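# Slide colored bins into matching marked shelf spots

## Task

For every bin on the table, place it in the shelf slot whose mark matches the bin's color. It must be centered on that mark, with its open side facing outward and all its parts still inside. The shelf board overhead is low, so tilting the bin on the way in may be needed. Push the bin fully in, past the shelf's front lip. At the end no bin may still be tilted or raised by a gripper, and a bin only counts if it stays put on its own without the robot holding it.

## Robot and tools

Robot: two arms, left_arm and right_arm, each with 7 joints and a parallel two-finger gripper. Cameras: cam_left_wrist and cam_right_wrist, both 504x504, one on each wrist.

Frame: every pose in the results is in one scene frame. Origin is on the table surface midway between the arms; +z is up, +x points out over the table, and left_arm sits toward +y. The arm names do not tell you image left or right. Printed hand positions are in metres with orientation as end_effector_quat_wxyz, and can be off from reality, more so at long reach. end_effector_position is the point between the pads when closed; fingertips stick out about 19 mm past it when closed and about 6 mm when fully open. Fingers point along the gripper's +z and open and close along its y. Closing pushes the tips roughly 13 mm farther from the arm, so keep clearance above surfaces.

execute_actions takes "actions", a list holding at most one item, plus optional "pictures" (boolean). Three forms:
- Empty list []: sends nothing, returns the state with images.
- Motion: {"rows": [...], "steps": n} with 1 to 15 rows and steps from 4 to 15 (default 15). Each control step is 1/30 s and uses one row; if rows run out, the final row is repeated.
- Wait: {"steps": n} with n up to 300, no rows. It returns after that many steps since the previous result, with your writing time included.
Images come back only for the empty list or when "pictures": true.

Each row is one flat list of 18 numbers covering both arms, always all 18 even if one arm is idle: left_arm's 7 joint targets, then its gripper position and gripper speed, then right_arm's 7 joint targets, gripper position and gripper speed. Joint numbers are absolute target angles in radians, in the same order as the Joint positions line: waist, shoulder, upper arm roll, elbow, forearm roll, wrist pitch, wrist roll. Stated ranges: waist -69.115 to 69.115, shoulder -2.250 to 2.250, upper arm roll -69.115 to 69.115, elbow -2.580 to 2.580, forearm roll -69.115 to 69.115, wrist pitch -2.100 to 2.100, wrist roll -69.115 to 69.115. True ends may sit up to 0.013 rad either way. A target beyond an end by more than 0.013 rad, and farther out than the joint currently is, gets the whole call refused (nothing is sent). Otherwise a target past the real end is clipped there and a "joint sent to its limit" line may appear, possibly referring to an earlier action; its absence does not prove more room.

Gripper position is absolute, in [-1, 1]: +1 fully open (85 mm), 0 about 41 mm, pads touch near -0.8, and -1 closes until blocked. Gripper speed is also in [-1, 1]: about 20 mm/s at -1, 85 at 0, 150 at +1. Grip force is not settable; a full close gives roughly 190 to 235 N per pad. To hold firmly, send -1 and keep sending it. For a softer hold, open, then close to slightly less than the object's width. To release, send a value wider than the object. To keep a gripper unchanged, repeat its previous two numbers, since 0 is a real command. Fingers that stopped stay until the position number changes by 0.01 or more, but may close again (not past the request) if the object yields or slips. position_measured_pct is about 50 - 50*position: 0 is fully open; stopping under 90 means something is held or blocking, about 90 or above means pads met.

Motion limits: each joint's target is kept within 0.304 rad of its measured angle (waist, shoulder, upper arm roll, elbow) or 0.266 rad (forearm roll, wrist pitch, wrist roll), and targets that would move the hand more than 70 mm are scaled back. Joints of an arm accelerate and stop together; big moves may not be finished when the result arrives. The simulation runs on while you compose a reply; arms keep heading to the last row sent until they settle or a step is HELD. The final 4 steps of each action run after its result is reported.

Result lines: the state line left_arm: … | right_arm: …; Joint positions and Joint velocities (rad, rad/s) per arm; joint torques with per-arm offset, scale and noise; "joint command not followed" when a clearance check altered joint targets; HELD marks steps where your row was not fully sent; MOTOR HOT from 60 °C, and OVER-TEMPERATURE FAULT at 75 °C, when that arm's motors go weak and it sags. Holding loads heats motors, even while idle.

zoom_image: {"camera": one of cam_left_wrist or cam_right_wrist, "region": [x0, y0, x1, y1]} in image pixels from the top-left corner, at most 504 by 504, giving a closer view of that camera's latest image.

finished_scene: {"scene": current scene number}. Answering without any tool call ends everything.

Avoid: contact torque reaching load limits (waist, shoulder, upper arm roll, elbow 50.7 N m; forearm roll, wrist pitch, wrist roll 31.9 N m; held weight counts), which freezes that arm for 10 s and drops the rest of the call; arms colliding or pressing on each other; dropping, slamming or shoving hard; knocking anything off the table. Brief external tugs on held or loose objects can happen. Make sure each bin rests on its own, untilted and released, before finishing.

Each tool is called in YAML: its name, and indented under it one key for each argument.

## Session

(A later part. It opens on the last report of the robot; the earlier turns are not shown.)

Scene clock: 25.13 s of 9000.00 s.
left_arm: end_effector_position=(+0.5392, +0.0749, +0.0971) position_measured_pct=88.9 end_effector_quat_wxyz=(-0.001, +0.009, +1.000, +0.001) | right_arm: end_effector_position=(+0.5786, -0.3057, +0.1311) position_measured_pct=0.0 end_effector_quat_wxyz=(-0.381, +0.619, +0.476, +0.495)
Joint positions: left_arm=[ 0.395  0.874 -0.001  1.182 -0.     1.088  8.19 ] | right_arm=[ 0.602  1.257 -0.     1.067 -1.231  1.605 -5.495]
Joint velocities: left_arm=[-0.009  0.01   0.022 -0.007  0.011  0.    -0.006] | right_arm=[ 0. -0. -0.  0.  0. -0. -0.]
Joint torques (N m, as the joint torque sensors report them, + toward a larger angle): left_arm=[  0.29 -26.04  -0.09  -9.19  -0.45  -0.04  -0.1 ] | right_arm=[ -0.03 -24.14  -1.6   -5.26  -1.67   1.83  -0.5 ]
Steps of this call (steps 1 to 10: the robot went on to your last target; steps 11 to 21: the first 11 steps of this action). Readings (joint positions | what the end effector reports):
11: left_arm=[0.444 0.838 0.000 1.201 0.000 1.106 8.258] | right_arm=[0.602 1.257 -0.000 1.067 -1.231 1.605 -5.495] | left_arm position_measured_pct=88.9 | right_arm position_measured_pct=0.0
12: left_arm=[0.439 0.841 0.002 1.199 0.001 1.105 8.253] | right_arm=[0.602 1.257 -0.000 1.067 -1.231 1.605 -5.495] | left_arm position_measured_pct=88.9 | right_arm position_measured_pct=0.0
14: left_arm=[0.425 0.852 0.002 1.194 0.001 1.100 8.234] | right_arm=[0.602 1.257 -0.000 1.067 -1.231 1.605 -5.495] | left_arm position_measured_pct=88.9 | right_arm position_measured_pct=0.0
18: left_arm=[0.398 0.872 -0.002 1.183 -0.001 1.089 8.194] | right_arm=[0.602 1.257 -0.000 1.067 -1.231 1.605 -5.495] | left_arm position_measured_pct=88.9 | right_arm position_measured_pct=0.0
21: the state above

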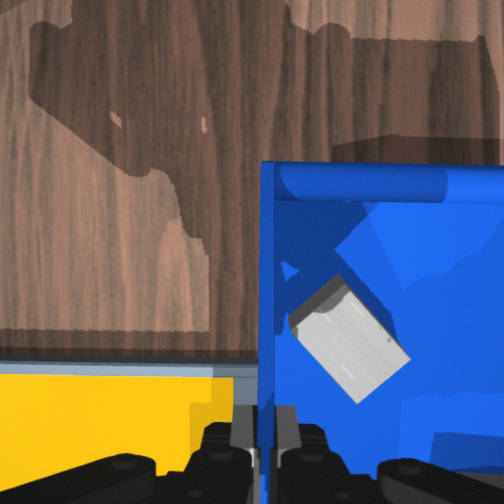

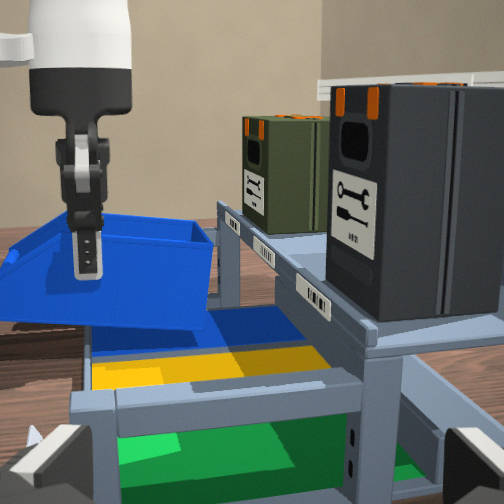

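execute_actions:
  actions:
    - {"rows":[[0.393,0.879,0,1.188,0,1.074,8.189,-1,0.3,0.602,1.257,0,1.067,-1.231,1.605,-5.495,1,0],[0.391,0.886,0,1.196,0,1.06,8.187,-1,0.3,0.602,1.257,0,1.067,-1.231,1.605,-5.495,1,0]],"steps":14}
  pictures: true

zoom_image:
  camera: "cam_right_wrist"
  region: [50,190,310,400]

Scene clock: 25.77 s of 9000.00 s.
left_arm: end_effector_position=(+0.5389, +0.0769, +0.0845) position_measured_pct=88.9 end_effector_quat_wxyz=(-0.001, +0.009, +1.000, +0.000) | right_arm: end_effector_position=(+0.5786, -0.3057, +0.1311) position_measured_pct=0.0 end_effector_quat_wxyz=(-0.381, +0.619, +0.476, +0.495)
Joint positions: left_arm=[0.391 0.888 0.    1.197 0.    1.06  8.187] | right_arm=[ 0.602  1.257 -0.     1.067 -1.231  1.605 -5.495]
Joint velocities: left_arm=[-0.     0.001  0.001  0.     0.001 -0.002 -0.   ] | right_arm=[-0.002 -0.     0.     0.001 -0.    -0.     0.   ]
Joint torques (N m, as the joint torque sensors report them, + toward a larger angle): left_arm=[ -0.17 -26.45   0.1   -9.22  -0.59  -0.23  -0.08] | right_arm=[  0.   -24.19  -1.86  -5.58  -1.57   1.99  -0.59]
Steps of this call (steps 1 to 4: the last 4 steps of your previous action; steps 5 to 9: the robot went on to your last target; steps 10 to 19: the first 10 steps of this action). Readings (joint positions | what the end effector reports):
10: left_arm=[0.394 0.876 0.000 1.182 0.000 1.087 8.190] | right_arm=[0.602 1.257 -0.000 1.067 -1.231 1.605 -5.495] | left_arm position_measured_pct=88.9 | right_arm position_measured_pct=0.0
11: left_arm=[0.393 0.878 0.000 1.185 0.000 1.081 8.189] | right_arm=[0.602 1.257 -0.000 1.067 -1.231 1.605 -5.495] | left_arm position_measured_pct=88.9 | right_arm position_measured_pct=0.0
13: left_arm=[0.392 0.885 0.000 1.193 0.000 1.066 8.188] | right_arm=[0.602 1.257 -0.000 1.067 -1.231 1.605 -5.495] | left_arm position_measured_pct=88.9 | right_arm position_measured_pct=0.0
17: left_arm=[0.391 0.888 -0.000 1.197 0.000 1.060 8.187] | right_arm=[0.602 1.257 -0.000 1.067 -1.231 1.605 -5.495] | left_arm position_measured_pct=88.9 | right_arm position_measured_pct=0.0
19: the state above

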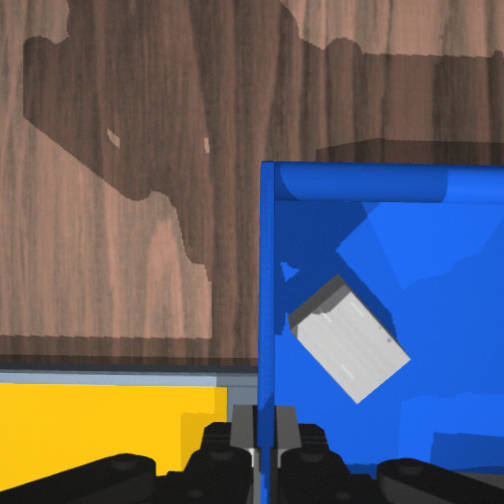

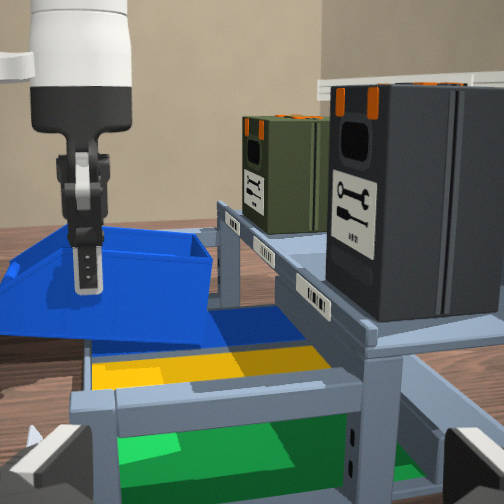

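Region (50, 190, 310, 400) of cam_right_wrist's 504x504 image, scaled by 1.938; it fills the top 407 rows of this view, and the rest is white.

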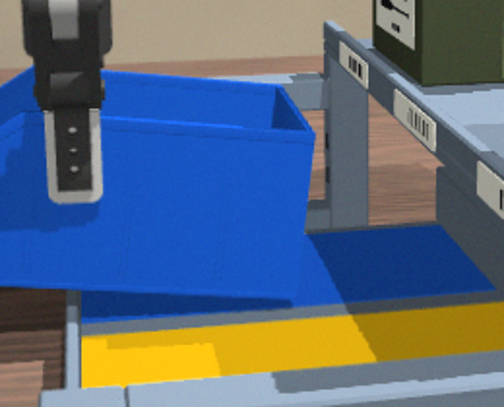

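execute_actions:
  actions:
    - {"rows":[[0.39,0.894,0,1.186,-0.001,1.059,8.186,-1,0.3,0.602,1.257,0,1.067,-1.231,1.605,-5.495,1,0],[0.388,0.901,0,1.174,-0.002,1.061,8.185,-1,0.3,0.602,1.257,0,1.067,-1.231,1.605,-5.495,1,0],[0.387,0.907,0,1.161,-0.003,1.065,8.184,-1,0.3,0.602,1.257,0,1.067,-1.231,1.605,-5.495,1,0],[0.385,0.913,0,1.149,-0.004,1.068,8.183,-1,0.3,0.602,1.257,0,1.067,-1.231,1.605,-5.495,1,0],[0.384,0.919,0,1.136,-0.005,1.072,8.182,-1,0.3,0.602,1.257,0,1.067,-1.231,1.605,-5.495,1,0],[0.383,0.925,0,1.123,-0.007,1.076,8.182,-1,0.3,0.602,1.257,0,1.067,-1.231,1.605,-5.495,1,0],[0.381,0.931,0,1.111,-0.008,1.079,8.181,-1,0.3,0.602,1.257,0,1.067,-1.231,1.605,-5.495,1,0],[0.38,0.938,0,1.098,-0.009,1.083,8.18,-1,0.3,0.602,1.257,0,1.067,-1.231,1.605,-5.495,1,0],[0.378,0.944,0,1.085,-0.01,1.086,8.179,-1,0.3,0.602,1.257,0,1.067,-1.231,1.605,-5.495,1,0],[0.377,0.95,0,1.073,-0.011,1.09,8.178,-1,0.3,0.602,1.257,0,1.067,-1.231,1.605,-5.495,1,0]]}

execute_actions:
  actions:
    - {"steps":8}
  pictures: true

zoom_image:
  camera: "cam_right_wrist"
  region: [30,190,310,400]

Scene clock: 26.53 s of 9000.00 s.
left_arm: end_effector_position=(+0.5690, +0.0763, +0.0798) position_measured_pct=88.9 end_effector_quat_wxyz=(+0.011, +0.009, +1.000, +0.000) | right_arm: end_effector_position=(+0.5786, -0.3057, +0.1311) position_measured_pct=0.0 end_effector_quat_wxyz=(-0.381, +0.619, +0.476, +0.495)
Joint positions: left_arm=[ 0.379  0.942  0.     1.096 -0.009  1.084  8.18 ] | right_arm=[ 0.602  1.257 -0.     1.067 -1.231  1.605 -5.495]
Joint velocities: left_arm=[-0.037  0.156 -0.003 -0.337 -0.031  0.089 -0.027] | right_arm=[ 0.001  0.    -0.    -0.     0.001 -0.    -0.   ]
Joint torques (N m, as the joint torque sensors report them, + toward a larger angle): left_arm=[  0.23 -28.07   0.55  -9.39  -0.93  -0.37  -0.1 ] | right_arm=[ -0.07 -23.9   -1.68  -5.54  -1.6    1.97  -0.47]
Steps of this call (steps 1 to 4: the last 4 steps of your previous action; steps 5 to 12: the robot went on to your last target; steps 13 to 23: the first 11 steps of this action). Readings (joint positions | what the end effector reports):
13: left_arm=[0.391 0.889 0.000 1.196 0.000 1.060 8.187] | right_arm=[0.602 1.257 -0.000 1.067 -1.231 1.605 -5.495] | left_arm position_measured_pct=88.9 | right_arm position_measured_pct=0.0
14: left_arm=[0.390 0.893 0.000 1.191 -0.000 1.060 8.187] | right_arm=[0.602 1.257 -0.000 1.067 -1.231 1.605 -5.495] | left_arm position_measured_pct=88.9 | right_arm position_measured_pct=0.0
16: left_arm=[0.388 0.903 0.000 1.176 -0.001 1.062 8.185] | right_arm=[0.602 1.257 -0.000 1.067 -1.231 1.605 -5.495] | left_arm position_measured_pct=88.9 | right_arm position_measured_pct=0.0
20: left_arm=[0.384 0.924 0.000 1.132 -0.006 1.073 8.182] | right_arm=[0.602 1.257 -0.000 1.067 -1.231 1.605 -5.495] | left_arm position_measured_pct=88.9 | right_arm position_measured_pct=0.0
23: the state above

Scene clock: 26.80 s of 9000.00 s.
left_arm: end_effector_position=(+0.5752, +0.0762, +0.0800) position_measured_pct=88.9 end_effector_quat_wxyz=(+0.014, +0.009, +1.000, +0.000) | right_arm: end_effector_position=(+0.5786, -0.3057, +0.1311) position_measured_pct=0.0 end_effector_quat_wxyz=(-0.381, +0.619, +0.476, +0.495)
Joint positions: left_arm=[ 0.377  0.951  0.     1.074 -0.011  1.09   8.178] | right_arm=[ 0.602  1.257 -0.     1.067 -1.231  1.605 -5.495]
Joint velocities: left_arm=[ 0.     0.009  0.001 -0.001  0.     0.001  0.001] | right_arm=[ 0.  0.  0. -0.  0.  0.  0.]
Joint torques (N m, as the joint torque sensors report them, + toward a larger angle): left_arm=[ -0.05 -28.42  -0.02 -10.04  -0.6   -0.32  -0.02] | right_arm=[  0.21 -24.06  -1.59  -5.54  -1.54   2.03  -0.34]
Kept back: nothing.
Steps of this call (steps 1 to 4: the last 4 steps of your previous action; steps 5 to 8: the robot went on to your last target). Readings (joint positions | what the end effector reports):
1: left_arm=[0.378 0.946 -0.000 1.086 -0.010 1.086 8.179] | right_arm=[0.602 1.257 -0.000 1.067 -1.231 1.605 -5.495] | left_arm position_measured_pct=88.9 | right_arm position_measured_pct=0.0
2: left_arm=[0.378 0.948 -0.000 1.079 -0.011 1.088 8.178] | right_arm=[0.602 1.257 -0.000 1.067 -1.231 1.605 -5.495] | left_arm position_measured_pct=88.9 | right_arm position_measured_pct=0.0
4: left_arm=[0.377 0.950 -0.000 1.075 -0.011 1.089 8.178] | right_arm=[0.602 1.257 -0.000 1.067 -1.231 1.605 -5.495] | left_arm position_measured_pct=88.9 | right_arm position_measured_pct=0.0
8: the state above

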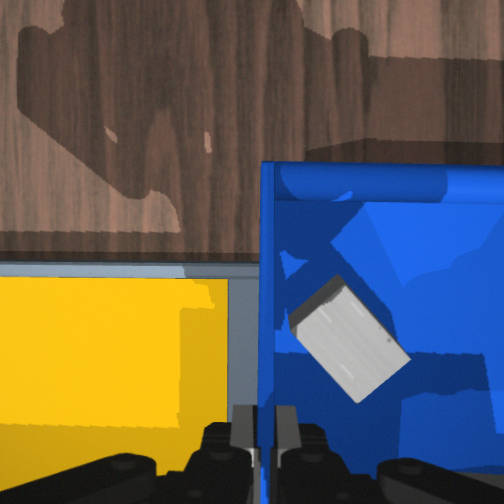

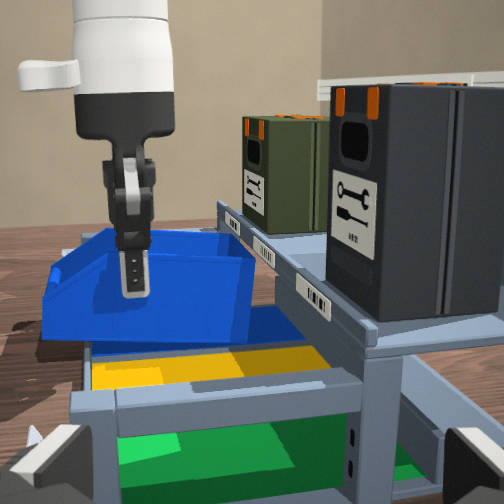

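Region (30, 190, 310, 400) of cam_right_wrist's 504x504 image, scaled by 1.800; it fills the top 378 rows of this view, and the rest is white.

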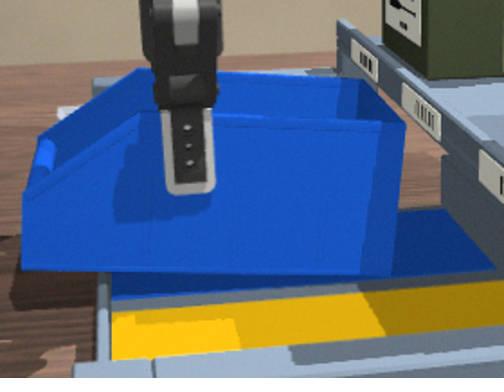

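execute_actions:
  actions:
    - {"rows":[[0.3755,0.958,0,1.055,-0.011,1.098,8.177,-1,0.3,0.602,1.257,0,1.067,-1.231,1.605,-5.495,1,0],[0.374,0.967,0,1.037,-0.012,1.105,8.175,-1,0.3,0.602,1.257,0,1.067,-1.231,1.605,-5.495,1,0],[0.372,0.975,0,1.02,-0.012,1.113,8.174,-1,0.3,0.602,1.257,0,1.067,-1.231,1.605,-5.495,1,0],[0.371,0.983,0,1.002,-0.013,1.121,8.172,-1,0.3,0.602,1.257,0,1.067,-1.231,1.605,-5.495,1,0],[0.369,0.9915,0,0.984,-0.013,1.128,8.171,-1,0.3,0.602,1.257,0,1.067,-1.231,1.605,-5.495,1,0],[0.368,1.0,0,0.966,-0.014,1.136,8.169,-1,0.3,0.602,1.257,0,1.067,-1.231,1.605,-5.495,1,0],[0.366,1.008,0,0.949,-0.014,1.144,8.168,-1,0.3,0.602,1.257,0,1.067,-1.231,1.605,-5.495,1,0],[0.365,1.016,0,0.931,-0.015,1.151,8.166,-1,0.3,0.602,1.257,0,1.067,-1.231,1.605,-5.495,1,0],[0.363,1.025,0,0.913,-0.015,1.159,8.165,-1,0.3,0.602,1.257,0,1.067,-1.231,1.605,-5.495,1,0],[0.3615,1.033,0,0.896,-0.016,1.167,8.163,-1,0.3,0.602,1.257,0,1.067,-1.231,1.605,-5.495,1,0],[0.36,1.0414,0,0.878,-0.016,1.1746,8.162,-1,0.3,0.602,1.257,0,1.067,-1.231,1.605,-5.495,1,0]]}

execute_actions:
  actions:
    - {"steps":10}
  pictures: true

Scene clock: 27.67 s of 9000.00 s.
left_arm: end_effector_position=(+0.6056, +0.0752, +0.0776) position_measured_pct=88.9 end_effector_quat_wxyz=(+0.021, +0.009, +1.000, +0.000) | right_arm: end_effector_position=(+0.5786, -0.3057, +0.1311) position_measured_pct=0.0 end_effector_quat_wxyz=(-0.381, +0.619, +0.476, +0.495)
Joint positions: left_arm=[ 0.365  1.018  0.     0.934 -0.014  1.15   8.166] | right_arm=[ 0.602  1.257 -0.     1.067 -1.231  1.605 -5.495]
Joint velocities: left_arm=[-0.045  0.239 -0.    -0.515 -0.016  0.226 -0.044] | right_arm=[-0.001  0.    -0.    -0.     0.    -0.     0.   ]
Joint torques (N m, as the joint torque sensors report them, + toward a larger angle): left_arm=[ -0.08 -28.6    0.11 -10.17  -0.54   0.02  -0.03] | right_arm=[ -0.13 -24.09  -1.71  -5.4   -1.72   1.93  -0.61]
Steps of this call (steps 1 to 15: the robot went on to your last target; steps 16 to 26: the first 11 steps of this action). Readings (joint positions | what the end effector reports):
16: left_arm=[0.377 0.953 0.000 1.073 -0.011 1.091 8.178] | right_arm=[0.602 1.257 -0.000 1.067 -1.231 1.605 -5.495] | left_arm position_measured_pct=88.9 | right_arm position_measured_pct=0.0
17: left_arm=[0.376 0.956 0.000 1.068 -0.011 1.093 8.178] | right_arm=[0.602 1.257 -0.000 1.067 -1.231 1.605 -5.495] | left_arm position_measured_pct=88.9 | right_arm position_measured_pct=0.0
19: left_arm=[0.374 0.967 0.001 1.045 -0.011 1.102 8.176] | right_arm=[0.602 1.257 -0.000 1.067 -1.231 1.605 -5.495] | left_arm position_measured_pct=88.9 | right_arm position_measured_pct=0.0
23: left_arm=[0.369 0.995 0.000 0.985 -0.013 1.128 8.171] | right_arm=[0.602 1.257 -0.000 1.067 -1.231 1.605 -5.495] | left_arm position_measured_pct=88.9 | right_arm position_measured_pct=0.0
26: the state above

Scene clock: 28.00 s of 9000.00 s.
left_arm: end_effector_position=(+0.6170, +0.0753, +0.0779) position_measured_pct=88.9 end_effector_quat_wxyz=(+0.024, +0.009, +1.000, -0.000) | right_arm: end_effector_position=(+0.5786, -0.3057, +0.1311) position_measured_pct=0.0 end_effector_quat_wxyz=(-0.381, +0.619, +0.476, +0.495)
Joint positions: left_arm=[ 0.36   1.043  0.     0.879 -0.016  1.175  8.162] | right_arm=[ 0.602  1.257 -0.     1.067 -1.231  1.605 -5.495]
Joint velocities: left_arm=[ 0.     0.01   0.    -0.003  0.001  0.     0.001] | right_arm=[ 0.001  0.    -0.     0.     0.     0.     0.   ]
Joint torques (N m, as the joint torque sensors report them, + toward a larger angle): left_arm=[ -0.11 -29.77   0.07  -9.95  -0.77  -0.44  -0.03] | right_arm=[ -0.07 -23.98  -1.63  -5.3   -1.57   1.94  -0.5 ]
Kept back: nothing.
Steps of this call (steps 1 to 4: the last 4 steps of your previous action; steps 5 to 10: the robot went on to your last target). Readings (joint positions | what the end effector reports):
1: left_arm=[0.363 1.026 0.000 0.917 -0.015 1.158 8.165] | right_arm=[0.602 1.257 -0.000 1.067 -1.231 1.605 -5.495] | left_arm position_measured_pct=88.9 | right_arm position_measured_pct=0.0
2: left_arm=[0.362 1.032 0.000 0.902 -0.015 1.164 8.164] | right_arm=[0.602 1.257 -0.000 1.067 -1.231 1.605 -5.495] | left_arm position_measured_pct=88.9 | right_arm position_measured_pct=0.0
4: left_arm=[0.360 1.039 -0.000 0.885 -0.016 1.172 8.162] | right_arm=[0.602 1.257 -0.000 1.067 -1.231 1.605 -5.495] | left_arm position_measured_pct=88.9 | right_arm position_measured_pct=0.0
8: left_arm=[0.360 1.042 0.000 0.879 -0.016 1.175 8.162] | right_arm=[0.602 1.257 -0.000 1.067 -1.231 1.605 -5.495] | left_arm position_measured_pct=88.9 | right_arm position_measured_pct=0.0
10: the state above

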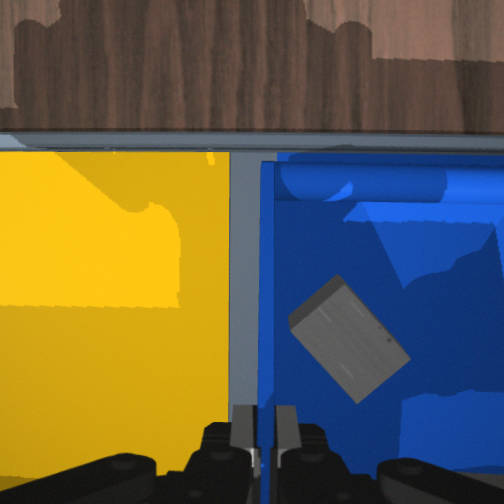

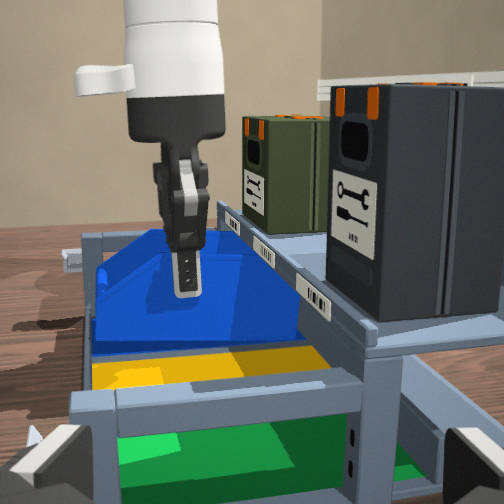

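execute_actions:
  actions:
    - {"rows":[[0.36,1.036,0,0.894,-0.019,1.157,8.164,-1,0.3,0.602,1.257,0,1.067,-1.231,1.605,-5.495,1,0],[0.361,1.031,0,0.91,-0.022,1.139,8.167,-1,0.3,0.602,1.257,0,1.067,-1.231,1.605,-5.495,1,0],[0.362,1.0255,0,0.925,-0.025,1.121,8.17,-1,0.3,0.602,1.257,0,1.067,-1.231,1.605,-5.495,1,0],[0.363,1.02,0,0.941,-0.028,1.103,8.173,-1,0.3,0.602,1.257,0,1.067,-1.231,1.605,-5.495,1,0],[0.364,1.015,0,0.957,-0.031,1.085,8.176,-1,0.3,0.602,1.257,0,1.067,-1.231,1.605,-5.495,1,0],[0.365,1.0095,0,0.973,-0.034,1.067,8.179,-1,0.3,0.602,1.257,0,1.067,-1.231,1.605,-5.495,1,0],[0.366,1.004,0,0.988,-0.037,1.049,8.182,-1,0.3,0.602,1.257,0,1.067,-1.231,1.605,-5.495,1,0],[0.367,0.999,0,1.004,-0.04,1.031,8.184,-1,0.3,0.602,1.257,0,1.067,-1.231,1.605,-5.495,1,0],[0.368,0.9937,0,1.0202,-0.043,1.014,8.187,-1,0.3,0.602,1.257,0,1.067,-1.231,1.605,-5.495,1,0]]}

execute_actions:
  actions:
    - {"steps":8}
  pictures: true

zoom_image:
  camera: "cam_right_wrist"
  region: [70,220,340,400]

Scene clock: 29.00 s of 9000.00 s.
left_arm: end_effector_position=(+0.6164, +0.0769, +0.0699) position_measured_pct=88.9 end_effector_quat_wxyz=(+0.054, +0.008, +0.998, -0.000) | right_arm: end_effector_position=(+0.5786, -0.3057, +0.1311) position_measured_pct=0.0 end_effector_quat_wxyz=(-0.381, +0.619, +0.476, +0.495)
Joint positions: left_arm=[ 0.367  1.002  0.     1.002 -0.039  1.034  8.184] | right_arm=[ 0.602  1.257 -0.     1.067 -1.231  1.605 -5.495]
Joint velocities: left_arm=[ 0.02  -0.095  0.001  0.333 -0.066 -0.38   0.061] | right_arm=[-0.001  0.    -0.    -0.001  0.001  0.     0.   ]
Joint torques (N m, as the joint torque sensors report them, + toward a larger angle): left_arm=[  0.14 -28.56   0.1  -10.24  -0.39  -0.52   0.17] | right_arm=[ -0.05 -24.37  -1.82  -5.38  -1.5    2.14  -0.45]
Steps of this call (steps 1 to 19: the robot went on to your last target; steps 20 to 30: the first 11 steps of this action). Readings (joint positions | what the end effector reports):
20: left_arm=[0.360 1.043 0.000 0.880 -0.016 1.174 8.162] | right_arm=[0.602 1.257 -0.000 1.067 -1.231 1.605 -5.495] | left_arm position_measured_pct=88.9 | right_arm position_measured_pct=0.0
21: left_arm=[0.360 1.041 0.000 0.885 -0.017 1.169 8.163] | right_arm=[0.602 1.257 -0.000 1.067 -1.231 1.605 -5.495] | left_arm position_measured_pct=88.9 | right_arm position_measured_pct=0.0
23: left_arm=[0.361 1.033 0.000 0.906 -0.021 1.146 8.166] | right_arm=[0.602 1.257 -0.000 1.067 -1.231 1.605 -5.495] | left_arm position_measured_pct=88.9 | right_arm position_measured_pct=0.0
27: left_arm=[0.364 1.015 0.000 0.960 -0.031 1.083 8.176] | right_arm=[0.602 1.257 -0.000 1.067 -1.231 1.605 -5.495] | left_arm position_measured_pct=88.9 | right_arm position_measured_pct=0.0
30: the state above

Scene clock: 29.27 s of 9000.00 s.
left_arm: end_effector_position=(+0.6157, +0.0772, +0.0685) position_measured_pct=88.9 end_effector_quat_wxyz=(+0.058, +0.008, +0.998, -0.000) | right_arm: end_effector_position=(+0.5786, -0.3057, +0.1311) position_measured_pct=0.0 end_effector_quat_wxyz=(-0.381, +0.619, +0.476, +0.495)
Joint positions: left_arm=[ 0.368  0.996  0.     1.021 -0.043  1.014  8.187] | right_arm=[ 0.602  1.257 -0.     1.067 -1.231  1.605 -5.495]
Joint velocities: left_arm=[ 0.    -0.002 -0.     0.003 -0.    -0.     0.   ] | right_arm=[ 0.001  0.    -0.    -0.    -0.    -0.     0.   ]
Joint torques (N m, as the joint torque sensors report them, + toward a larger angle): left_arm=[ -0.14 -28.95  -0.1   -9.84  -0.76  -0.52  -0.1 ] | right_arm=[  0.1  -24.2   -1.87  -5.36  -1.44   2.04  -0.49]
Kept back: nothing.
Steps of this call (steps 1 to 4: the last 4 steps of your previous action; steps 5 to 8: the robot went on to your last target). Readings (joint positions | what the end effector reports):
1: left_arm=[0.367 0.999 0.000 1.012 -0.041 1.024 8.186] | right_arm=[0.602 1.257 -0.000 1.067 -1.231 1.605 -5.495] | left_arm position_measured_pct=88.9 | right_arm position_measured_pct=0.0
2: left_arm=[0.368 0.998 0.000 1.017 -0.042 1.018 8.187] | right_arm=[0.602 1.257 -0.000 1.067 -1.231 1.605 -5.495] | left_arm position_measured_pct=88.9 | right_arm position_measured_pct=0.0
4: left_arm=[0.368 0.997 0.000 1.020 -0.043 1.015 8.187] | right_arm=[0.602 1.257 -0.000 1.067 -1.231 1.605 -5.495] | left_arm position_measured_pct=88.9 | right_arm position_measured_pct=0.0
8: the state above

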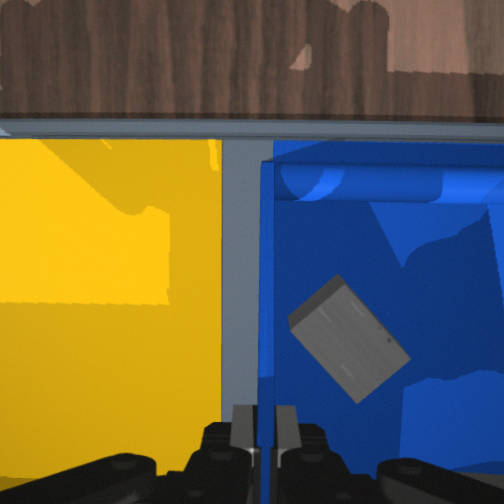

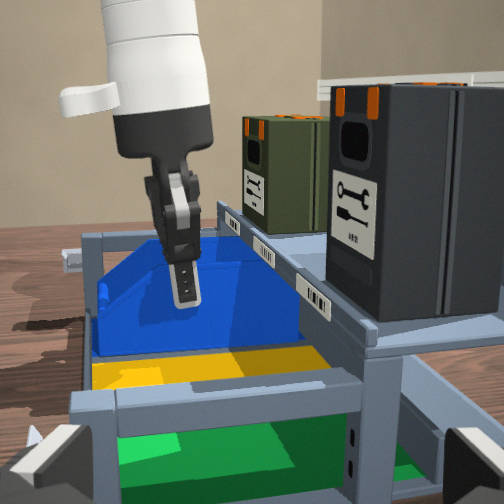

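Region (70, 220, 340, 400) of cam_right_wrist's 504x504 image, scaled by 1.867.

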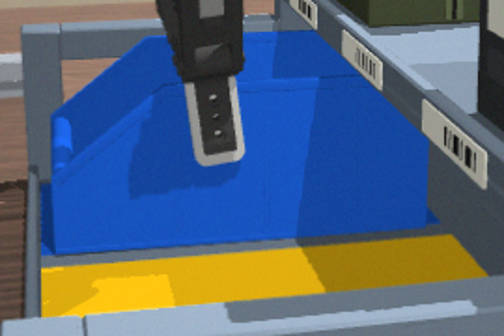

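execute_actions:
  actions:
    - {"rows":[[0.3665,1.0027,0,1.0056,-0.043,1.0195,8.1855,-1,0.3,0.602,1.257,0,1.067,-1.231,1.605,-5.495,1,0],[0.3665,1.0027,0,1.0056,-0.043,1.0195,8.1855,-1,0.3,0.602,1.257,0,1.067,-1.231,1.605,-5.495,1,0],[0.3665,1.0027,0,1.0056,-0.043,1.0195,8.1855,-1,0.3,0.602,1.257,0,1.067,-1.231,1.605,-5.495,1,0],[0.3665,1.0027,0,1.0056,-0.043,1.0195,8.1855,-1,0.3,0.602,1.257,0,1.067,-1.231,1.605,-5.495,1,0],[0.3665,1.0027,0,1.0056,-0.043,1.0195,8.1855,-1,0.3,0.602,1.257,0,1.067,-1.231,1.605,-5.495,1,0],[0.3665,1.0027,0,1.0056,-0.043,1.0195,8.1855,-1,0.3,0.602,1.257,0,1.067,-1.231,1.605,-5.495,1,0],[0.3665,1.0027,0,1.0056,-0.043,1.0195,8.1855,-1,0.3,0.602,1.257,0,1.067,-1.231,1.605,-5.495,1,0],[0.3665,1.0027,0,1.0056,-0.043,1.0195,8.1855,-0.1,0,0.602,1.257,0,1.067,-1.231,1.605,-5.495,1,0]]}

Scene clock: 29.93 s of 9000.00 s.
left_arm: end_effector_position=(+0.6196, +0.0771, +0.0686) position_measured_pct=84.5 end_effector_quat_wxyz=(+0.060, +0.008, +0.998, -0.000) | right_arm: end_effector_position=(+0.5786, -0.3057, +0.1311) position_measured_pct=0.0 end_effector_quat_wxyz=(-0.381, +0.619, +0.476, +0.495)
Joint positions: left_arm=[ 0.367  1.003  0.     1.006 -0.043  1.019  8.185] | right_arm=[ 0.602  1.257 -0.     1.067 -1.231  1.605 -5.495]
Joint velocities: left_arm=[-0.001 -0.013 -0.002 -0.012 -0.002 -0.004 -0.001] | right_arm=[ 0.     0.     0.     0.001 -0.     0.     0.   ]
Joint torques (N m, as the joint torque sensors report them, + toward a larger angle): left_arm=[  0.06 -26.03   0.57  -8.78  -0.44  -0.61  -0.02] | right_arm=[ -0.07 -24.18  -1.74  -5.22  -1.56   1.91  -0.53]
Steps of this call (steps 1 to 9: the robot went on to your last target; steps 10 to 20: the first 11 steps of this action). Readings (joint positions | what the end effector reports):
10: left_arm=[0.368 0.997 0.000 1.020 -0.043 1.015 8.187] | right_arm=[0.602 1.257 -0.000 1.067 -1.231 1.605 -5.495] | left_arm position_measured_pct=88.9 | right_arm position_measured_pct=0.0
11: left_arm=[0.367 1.000 0.000 1.016 -0.043 1.017 8.187] | right_arm=[0.602 1.257 -0.000 1.067 -1.231 1.605 -5.495] | left_arm position_measured_pct=88.9 | right_arm position_measured_pct=0.0
13: left_arm=[0.367 1.002 0.000 1.008 -0.043 1.019 8.186] | right_arm=[0.602 1.257 -0.000 1.067 -1.231 1.605 -5.495] | left_arm position_measured_pct=88.9 | right_arm position_measured_pct=0.0
17: left_arm=[0.367 1.003 0.000 1.007 -0.043 1.020 8.186] | right_arm=[0.602 1.257 -0.000 1.067 -1.231 1.605 -5.495] | left_arm position_measured_pct=88.9 | right_arm position_measured_pct=0.0
20: the state above

execute_actions:
  actions:
    - {"rows":[[0.3665,0.88,0,1.03,-0.043,1.115,8.1855,-0.1,0,0.602,0.95,0,1.067,-1.231,1.605,-5.45,0.2,0],[0.3665,0.88,0,1.03,-0.043,1.115,8.1855,-0.1,0,0.602,0.95,0,1.067,-1.231,1.605,-5.45,0.2,0],[0.3665,0.88,0,1.03,-0.043,1.115,8.1855,-0.1,0,0.602,0.95,0,1.067,-1.231,1.605,-5.45,0.2,0],[0.3665,0.88,0,1.03,-0.043,1.115,8.1855,-0.1,0,0.602,0.95,0,1.067,-1.231,1.605,-5.45,0.2,0],[0.3665,0.88,0,1.03,-0.043,1.115,8.1855,-0.1,0,0.602,0.95,0,1.067,-1.231,1.605,-5.45,0.2,0],[0.3665,0.88,0,1.03,-0.043,1.115,8.1855,-0.1,0,0.602,0.95,0,1.067,-1.231,1.605,-5.45,0.2,0],[0.3665,0.88,0,1.03,-0.043,1.115,8.1855,-0.1,0,0.602,0.9,0,1.067,-1.231,1.605,-5.45,0.2,0],[0.3665,0.88,0,1.03,-0.043,1.115,8.1855,-0.1,0,0.602,0.9,0,1.067,-1.231,1.605,-5.45,0.2,0],[0.3665,0.88,0,1.03,-0.043,1.115,8.1855,-0.1,0,0.602,0.9,0,1.067,-1.231,1.605,-5.45,0.2,0],[0.284,0.887,0,0.745,0,1.51,8.08,-0.1,0,-0.386,0.297,0,2.182,0.12,0.564,-5.379,0.2,0]]}

execute_actions:
  actions:
    - {"steps":55}
  pictures: true

Scene clock: 30.87 s of 9000.00 s.
left_arm: end_effector_position=(+0.6036, +0.0839, +0.1386) position_measured_pct=54.8 end_effector_quat_wxyz=(+0.059, +0.006, +0.998, -0.000) | right_arm: end_effector_position=(+0.5956, -0.3136, +0.2464) position_measured_pct=25.0 end_effector_quat_wxyz=(-0.297, +0.584, +0.542, +0.526)
Joint positions: left_arm=[ 0.364  0.885  0.001  1.022 -0.041  1.122  8.183] | right_arm=[ 0.598  1.048  0.001  1.071 -1.229  1.602 -5.466]
Joint velocities: left_arm=[-0.076  0.028  0.011 -0.199  0.056  0.268 -0.084] | right_arm=[-0.176 -0.692  0.032  0.137  0.098 -0.123  0.137]
Joint torques (N m, as the joint torque sensors report them, + toward a larger angle): left_arm=[ -1.88 -27.43  -0.92 -10.83  -0.67  -0.44  -0.03] | right_arm=[ -5.46 -19.4   -2.81  -4.02  -1.09   1.63  -0.66]
Steps of this call (steps 1 to 4: the last 4 steps of your previous action; steps 5 to 15: the robot went on to your last target; steps 16 to 17: nothing new was sent; steps 18 to 28: the first 11 steps of this action). Readings (joint positions | what the end effector reports):
18: left_arm=[0.366 1.001 -0.000 1.006 -0.043 1.020 8.186] | right_arm=[0.602 1.256 0.000 1.067 -1.231 1.605 -5.495] | left_arm position_measured_pct=54.8 | right_arm position_measured_pct=0.0
19: left_arm=[0.366 0.996 -0.000 1.008 -0.043 1.024 8.186] | right_arm=[0.602 1.250 0.000 1.068 -1.230 1.604 -5.494] | left_arm position_measured_pct=54.8 | right_arm position_measured_pct=0.4
21: left_arm=[0.366 0.967 -0.000 1.015 -0.043 1.045 8.186] | right_arm=[0.602 1.222 0.001 1.069 -1.230 1.604 -5.490] | left_arm position_measured_pct=54.8 | right_arm position_measured_pct=4.4
25: left_arm=[0.366 0.893 0.000 1.026 -0.043 1.105 8.185] | right_arm=[0.602 1.122 0.000 1.068 -1.231 1.605 -5.476] | left_arm position_measured_pct=54.8 | right_arm position_measured_pct=15.9
28: the state above

Scene clock: 32.70 s of 9000.00 s.
left_arm: end_effector_position=(+0.5997, +0.1276, +0.2201) position_measured_pct=54.8 end_effector_quat_wxyz=(-0.000, +0.009, +1.000, +0.000) | right_arm: end_effector_position=(+0.2985, -0.1478, +0.1302) position_measured_pct=40.1 end_effector_quat_wxyz=(+0.060, +0.051, +0.997, -0.003)
Joint positions: left_arm=[ 0.284  0.887  0.     0.745 -0.     1.51   8.08 ] | right_arm=[-0.386  0.297 -0.     2.182  0.12   0.564 -5.379]
Joint velocities: left_arm=[ 0.    -0.     0.    -0.     0.    -0.    -0.001] | right_arm=[-0.005 -0.002 -0.     0.001 -0.001  0.    -0.   ]
Joint torques (N m, as the joint torque sensors report them, + toward a larger angle): left_arm=[ -0.08 -25.53   0.16  -9.47  -0.43  -0.19   0.05] | right_arm=[ -0.11 -11.12   0.41  -5.28   0.51  -0.53  -0.46]
Kept back: nothing.
Steps of this call (steps 1 to 4: the last 4 steps of your previous action; steps 5 to 55: the robot went on to your last target). Readings (joint positions | what the end effector reports):
1: left_arm=[0.361 0.886 0.001 1.013 -0.039 1.134 8.180] | right_arm=[0.589 1.026 0.002 1.078 -1.223 1.595 -5.461] | left_arm position_measured_pct=54.8 | right_arm position_measured_pct=27.8
2: left_arm=[0.356 0.886 0.001 0.997 -0.036 1.150 8.174] | right_arm=[0.575 1.004 0.003 1.092 -1.211 1.583 -5.455] | left_arm position_measured_pct=54.8 | right_arm position_measured_pct=31.0
4: left_arm=[0.342 0.888 0.001 0.949 -0.028 1.199 8.155] | right_arm=[0.529 0.957 0.003 1.135 -1.173 1.545 -5.442] | left_arm position_measured_pct=54.8 | right_arm position_measured_pct=36.5
8: left_arm=[0.309 0.886 -0.000 0.832 -0.012 1.350 8.112] | right_arm=[0.427 0.857 0.001 1.236 -1.085 1.457 -5.422] | left_arm position_measured_pct=54.8 | right_arm position_measured_pct=39.7
55: the state above

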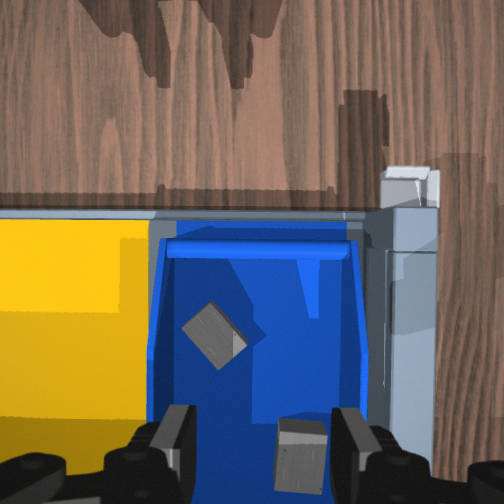

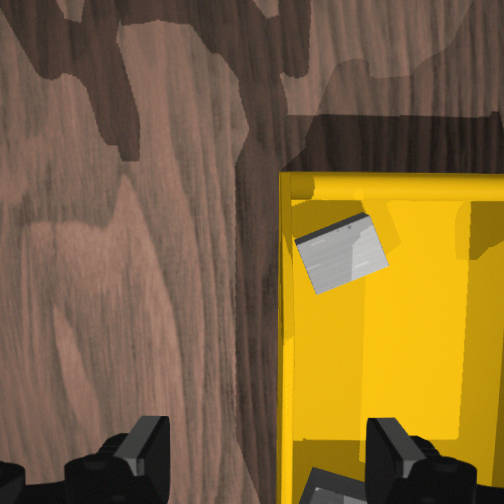

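execute_actions:
  actions:
    - {"rows":[[-0.548,0.887,0,0.745,1.112,1.545,8.6,1,0,-0.395,0.32,0,2.188,0.13,0.535,-5.4,0.2,0],[-0.548,0.887,0,0.745,1.112,1.545,8.6,1,0,-0.403,0.348,0,2.195,0.143,0.503,-5.422,0.2,0],[-0.548,0.887,0,0.745,1.112,1.545,8.6,1,0,-0.403,0.348,0,2.195,0.143,0.503,-5.422,0.2,0],[-0.548,0.887,0,0.745,1.112,1.545,8.6,1,0,-0.403,0.39,0,2.215,0.16,0.441,-5.442,0.2,0],[-0.548,0.887,0,0.745,1.112,1.545,8.6,1,0,-0.403,0.39,0,2.215,0.16,0.441,-5.442,0.2,0],[-0.548,0.887,0,0.745,1.112,1.545,8.6,1,0,-0.403,0.482,0,2.252,0.2145,0.314,-5.499,0.2,0]]}

execute_actions:
  actions:
    - {"steps":10}
  pictures: true

Scene clock: 33.87 s of 9000.00 s.
left_arm: end_effector_position=(+0.6188, +0.2187, +0.2270) position_measured_pct=30.2 end_effector_quat_wxyz=(-0.034, -0.224, +0.969, -0.102) | right_arm: end_effector_position=(+0.3002, -0.1415, +0.0672) position_measured_pct=40.1 end_effector_quat_wxyz=(+0.061, +0.052, +0.997, -0.003)
Joint positions: left_arm=[0.034 0.888 0.001 0.745 0.215 1.532 8.294] | right_arm=[-0.402  0.463 -0.     2.245  0.204  0.339 -5.488]
Joint velocities: left_arm=[-0.952  0.001  0.002 -0.002  0.84   0.051  0.836] | right_arm=[-0.006  0.321 -0.001  0.153  0.234 -0.535 -0.239]
Joint torques (N m, as the joint torque sensors report them, + toward a larger angle): left_arm=[  0.25 -26.23   0.99  -9.33   0.03  -0.05   0.03] | right_arm=[  0.08 -15.13   0.78  -4.16   0.35  -0.2   -0.36]
Steps of this call (steps 1 to 24: the robot went on to your last target; steps 25 to 35: the first 11 steps of this action). Readings (joint positions | what the end effector reports):
25: left_arm=[0.283 0.887 0.000 0.745 0.001 1.510 8.081] | right_arm=[-0.387 0.298 0.000 2.182 0.120 0.563 -5.380] | left_arm position_measured_pct=54.8 | right_arm position_measured_pct=40.1
26: left_arm=[0.277 0.887 0.001 0.745 0.006 1.511 8.085] | right_arm=[-0.389 0.305 0.000 2.183 0.123 0.557 -5.384] | left_arm position_measured_pct=54.4 | right_arm position_measured_pct=40.1
28: left_arm=[0.248 0.887 0.003 0.745 0.030 1.514 8.108] | right_arm=[-0.397 0.331 0.000 2.190 0.133 0.528 -5.404] | left_arm position_measured_pct=50.4 | right_arm position_measured_pct=40.1
32: left_arm=[0.131 0.887 0.002 0.745 0.130 1.525 8.209] | right_arm=[-0.401 0.410 -0.000 2.221 0.169 0.420 -5.452] | left_arm position_measured_pct=38.9 | right_arm position_measured_pct=40.1
35: the state above

Scene clock: 34.20 s of 9000.00 s.
left_arm: end_effector_position=(+0.6388, +0.3386, +0.2555) position_measured_pct=2.0 end_effector_quat_wxyz=(-0.056, -0.459, +0.855, -0.233) | right_arm: end_effector_position=(+0.2992, -0.1412, +0.0603) position_measured_pct=40.1 end_effector_quat_wxyz=(+0.060, +0.051, +0.997, -0.003)
Joint positions: left_arm=[-0.271  0.888  0.     0.745  0.484  1.541  8.507] | right_arm=[-0.403  0.481 -0.     2.252  0.214  0.314 -5.499]
Joint velocities: left_arm=[-0.872  0.001 -0.001  0.001  0.767  0.013  0.334] | right_arm=[-0.001  0.008  0.    -0.    -0.    -0.     0.   ]
Joint torques (N m, as the joint torque sensors report them, + toward a larger angle): left_arm=[ -0.02 -25.92   1.65  -9.17   1.     0.08  -0.1 ] | right_arm=[  0.38 -12.58   0.66  -3.27   0.4   -0.34  -0.46]
Kept back: nothing.
Steps of this call (steps 1 to 4: the last 4 steps of your previous action; steps 5 to 10: the robot went on to your last target). Readings (joint positions | what the end effector reports):
1: left_arm=[0.003 0.888 0.001 0.745 0.243 1.534 8.322] | right_arm=[-0.403 0.471 -0.000 2.249 0.210 0.324 -5.495] | left_arm position_measured_pct=27.0 | right_arm position_measured_pct=40.1
2: left_arm=[-0.029 0.888 0.001 0.745 0.270 1.535 8.349] | right_arm=[-0.403 0.475 -0.000 2.251 0.213 0.317 -5.498] | left_arm position_measured_pct=24.2 | right_arm position_measured_pct=40.1
4: left_arm=[-0.091 0.888 0.000 0.745 0.325 1.537 8.403] | right_arm=[-0.403 0.477 -0.000 2.251 0.214 0.314 -5.499] | left_arm position_measured_pct=18.3 | right_arm position_measured_pct=40.1
8: left_arm=[-0.212 0.888 0.000 0.745 0.432 1.540 8.481] | right_arm=[-0.403 0.481 -0.000 2.252 0.214 0.314 -5.499] | left_arm position_measured_pct=6.0 | right_arm position_measured_pct=40.1
10: the state above

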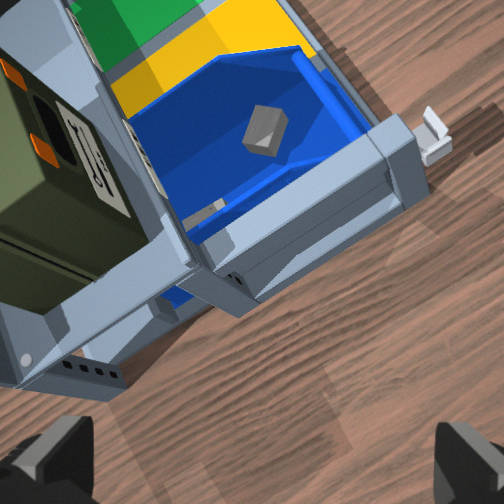

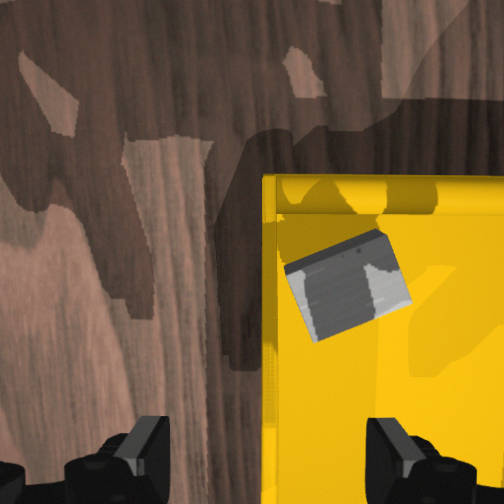

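execute_actions:
  actions:
    - {"rows":[[-0.548,0.887,0,0.745,1.112,1.545,8.6,1,0,-0.403,0.482,0,2.252,0.2145,0.314,-5.499,-1,0.3]]}

Scene clock: 34.63 s of 9000.00 s.
left_arm: end_effector_position=(+0.6731, +0.4126, +0.3536) position_measured_pct=0.0 end_effector_quat_wxyz=(-0.056, -0.555, +0.691, -0.460) | right_arm: end_effector_position=(+0.2991, -0.1413, +0.0600) position_measured_pct=70.6 end_effector_quat_wxyz=(+0.060, +0.051, +0.997, -0.003)
Joint positions: left_arm=[-0.527  0.888 -0.001  0.745  0.964  1.545  8.594] | right_arm=[-0.403  0.482 -0.     2.252  0.215  0.314 -5.499]
Joint velocities: left_arm=[-0.179 -0.002  0.011  0.001  1.217  0.005  0.056] | right_arm=[-0.001 -0.     0.     0.     0.    -0.    -0.   ]
Joint torques (N m, as the joint torque sensors report them, + toward a larger angle): left_arm=[  0.46 -25.69   2.28  -9.49   2.05  -0.09   0.07] | right_arm=[ -0.07 -12.46   0.51  -3.7    0.53  -0.32  -0.49]
Steps of this call (steps 1 to 2: the robot went on to your last target; steps 3 to 13: the first 11 steps of this action). Readings (joint positions | what the end effector reports):
3: left_arm=[-0.359 0.888 -0.000 0.745 0.567 1.542 8.537] | right_arm=[-0.403 0.482 -0.000 2.252 0.214 0.314 -5.499] | left_arm position_measured_pct=0.4 | right_arm position_measured_pct=40.1
4: left_arm=[-0.388 0.888 -0.000 0.745 0.601 1.543 8.547] | right_arm=[-0.403 0.482 -0.000 2.252 0.214 0.314 -5.499] | left_arm position_measured_pct=0.0 | right_arm position_measured_pct=40.5
6: left_arm=[-0.441 0.888 -0.001 0.745 0.680 1.543 8.565] | right_arm=[-0.403 0.482 -0.000 2.252 0.214 0.314 -5.499] | left_arm position_measured_pct=0.0 | right_arm position_measured_pct=45.6
10: left_arm=[-0.505 0.888 -0.002 0.745 0.842 1.544 8.587] | right_arm=[-0.403 0.482 0.000 2.252 0.215 0.314 -5.499] | left_arm position_measured_pct=0.0 | right_arm position_measured_pct=59.5
13: the state above


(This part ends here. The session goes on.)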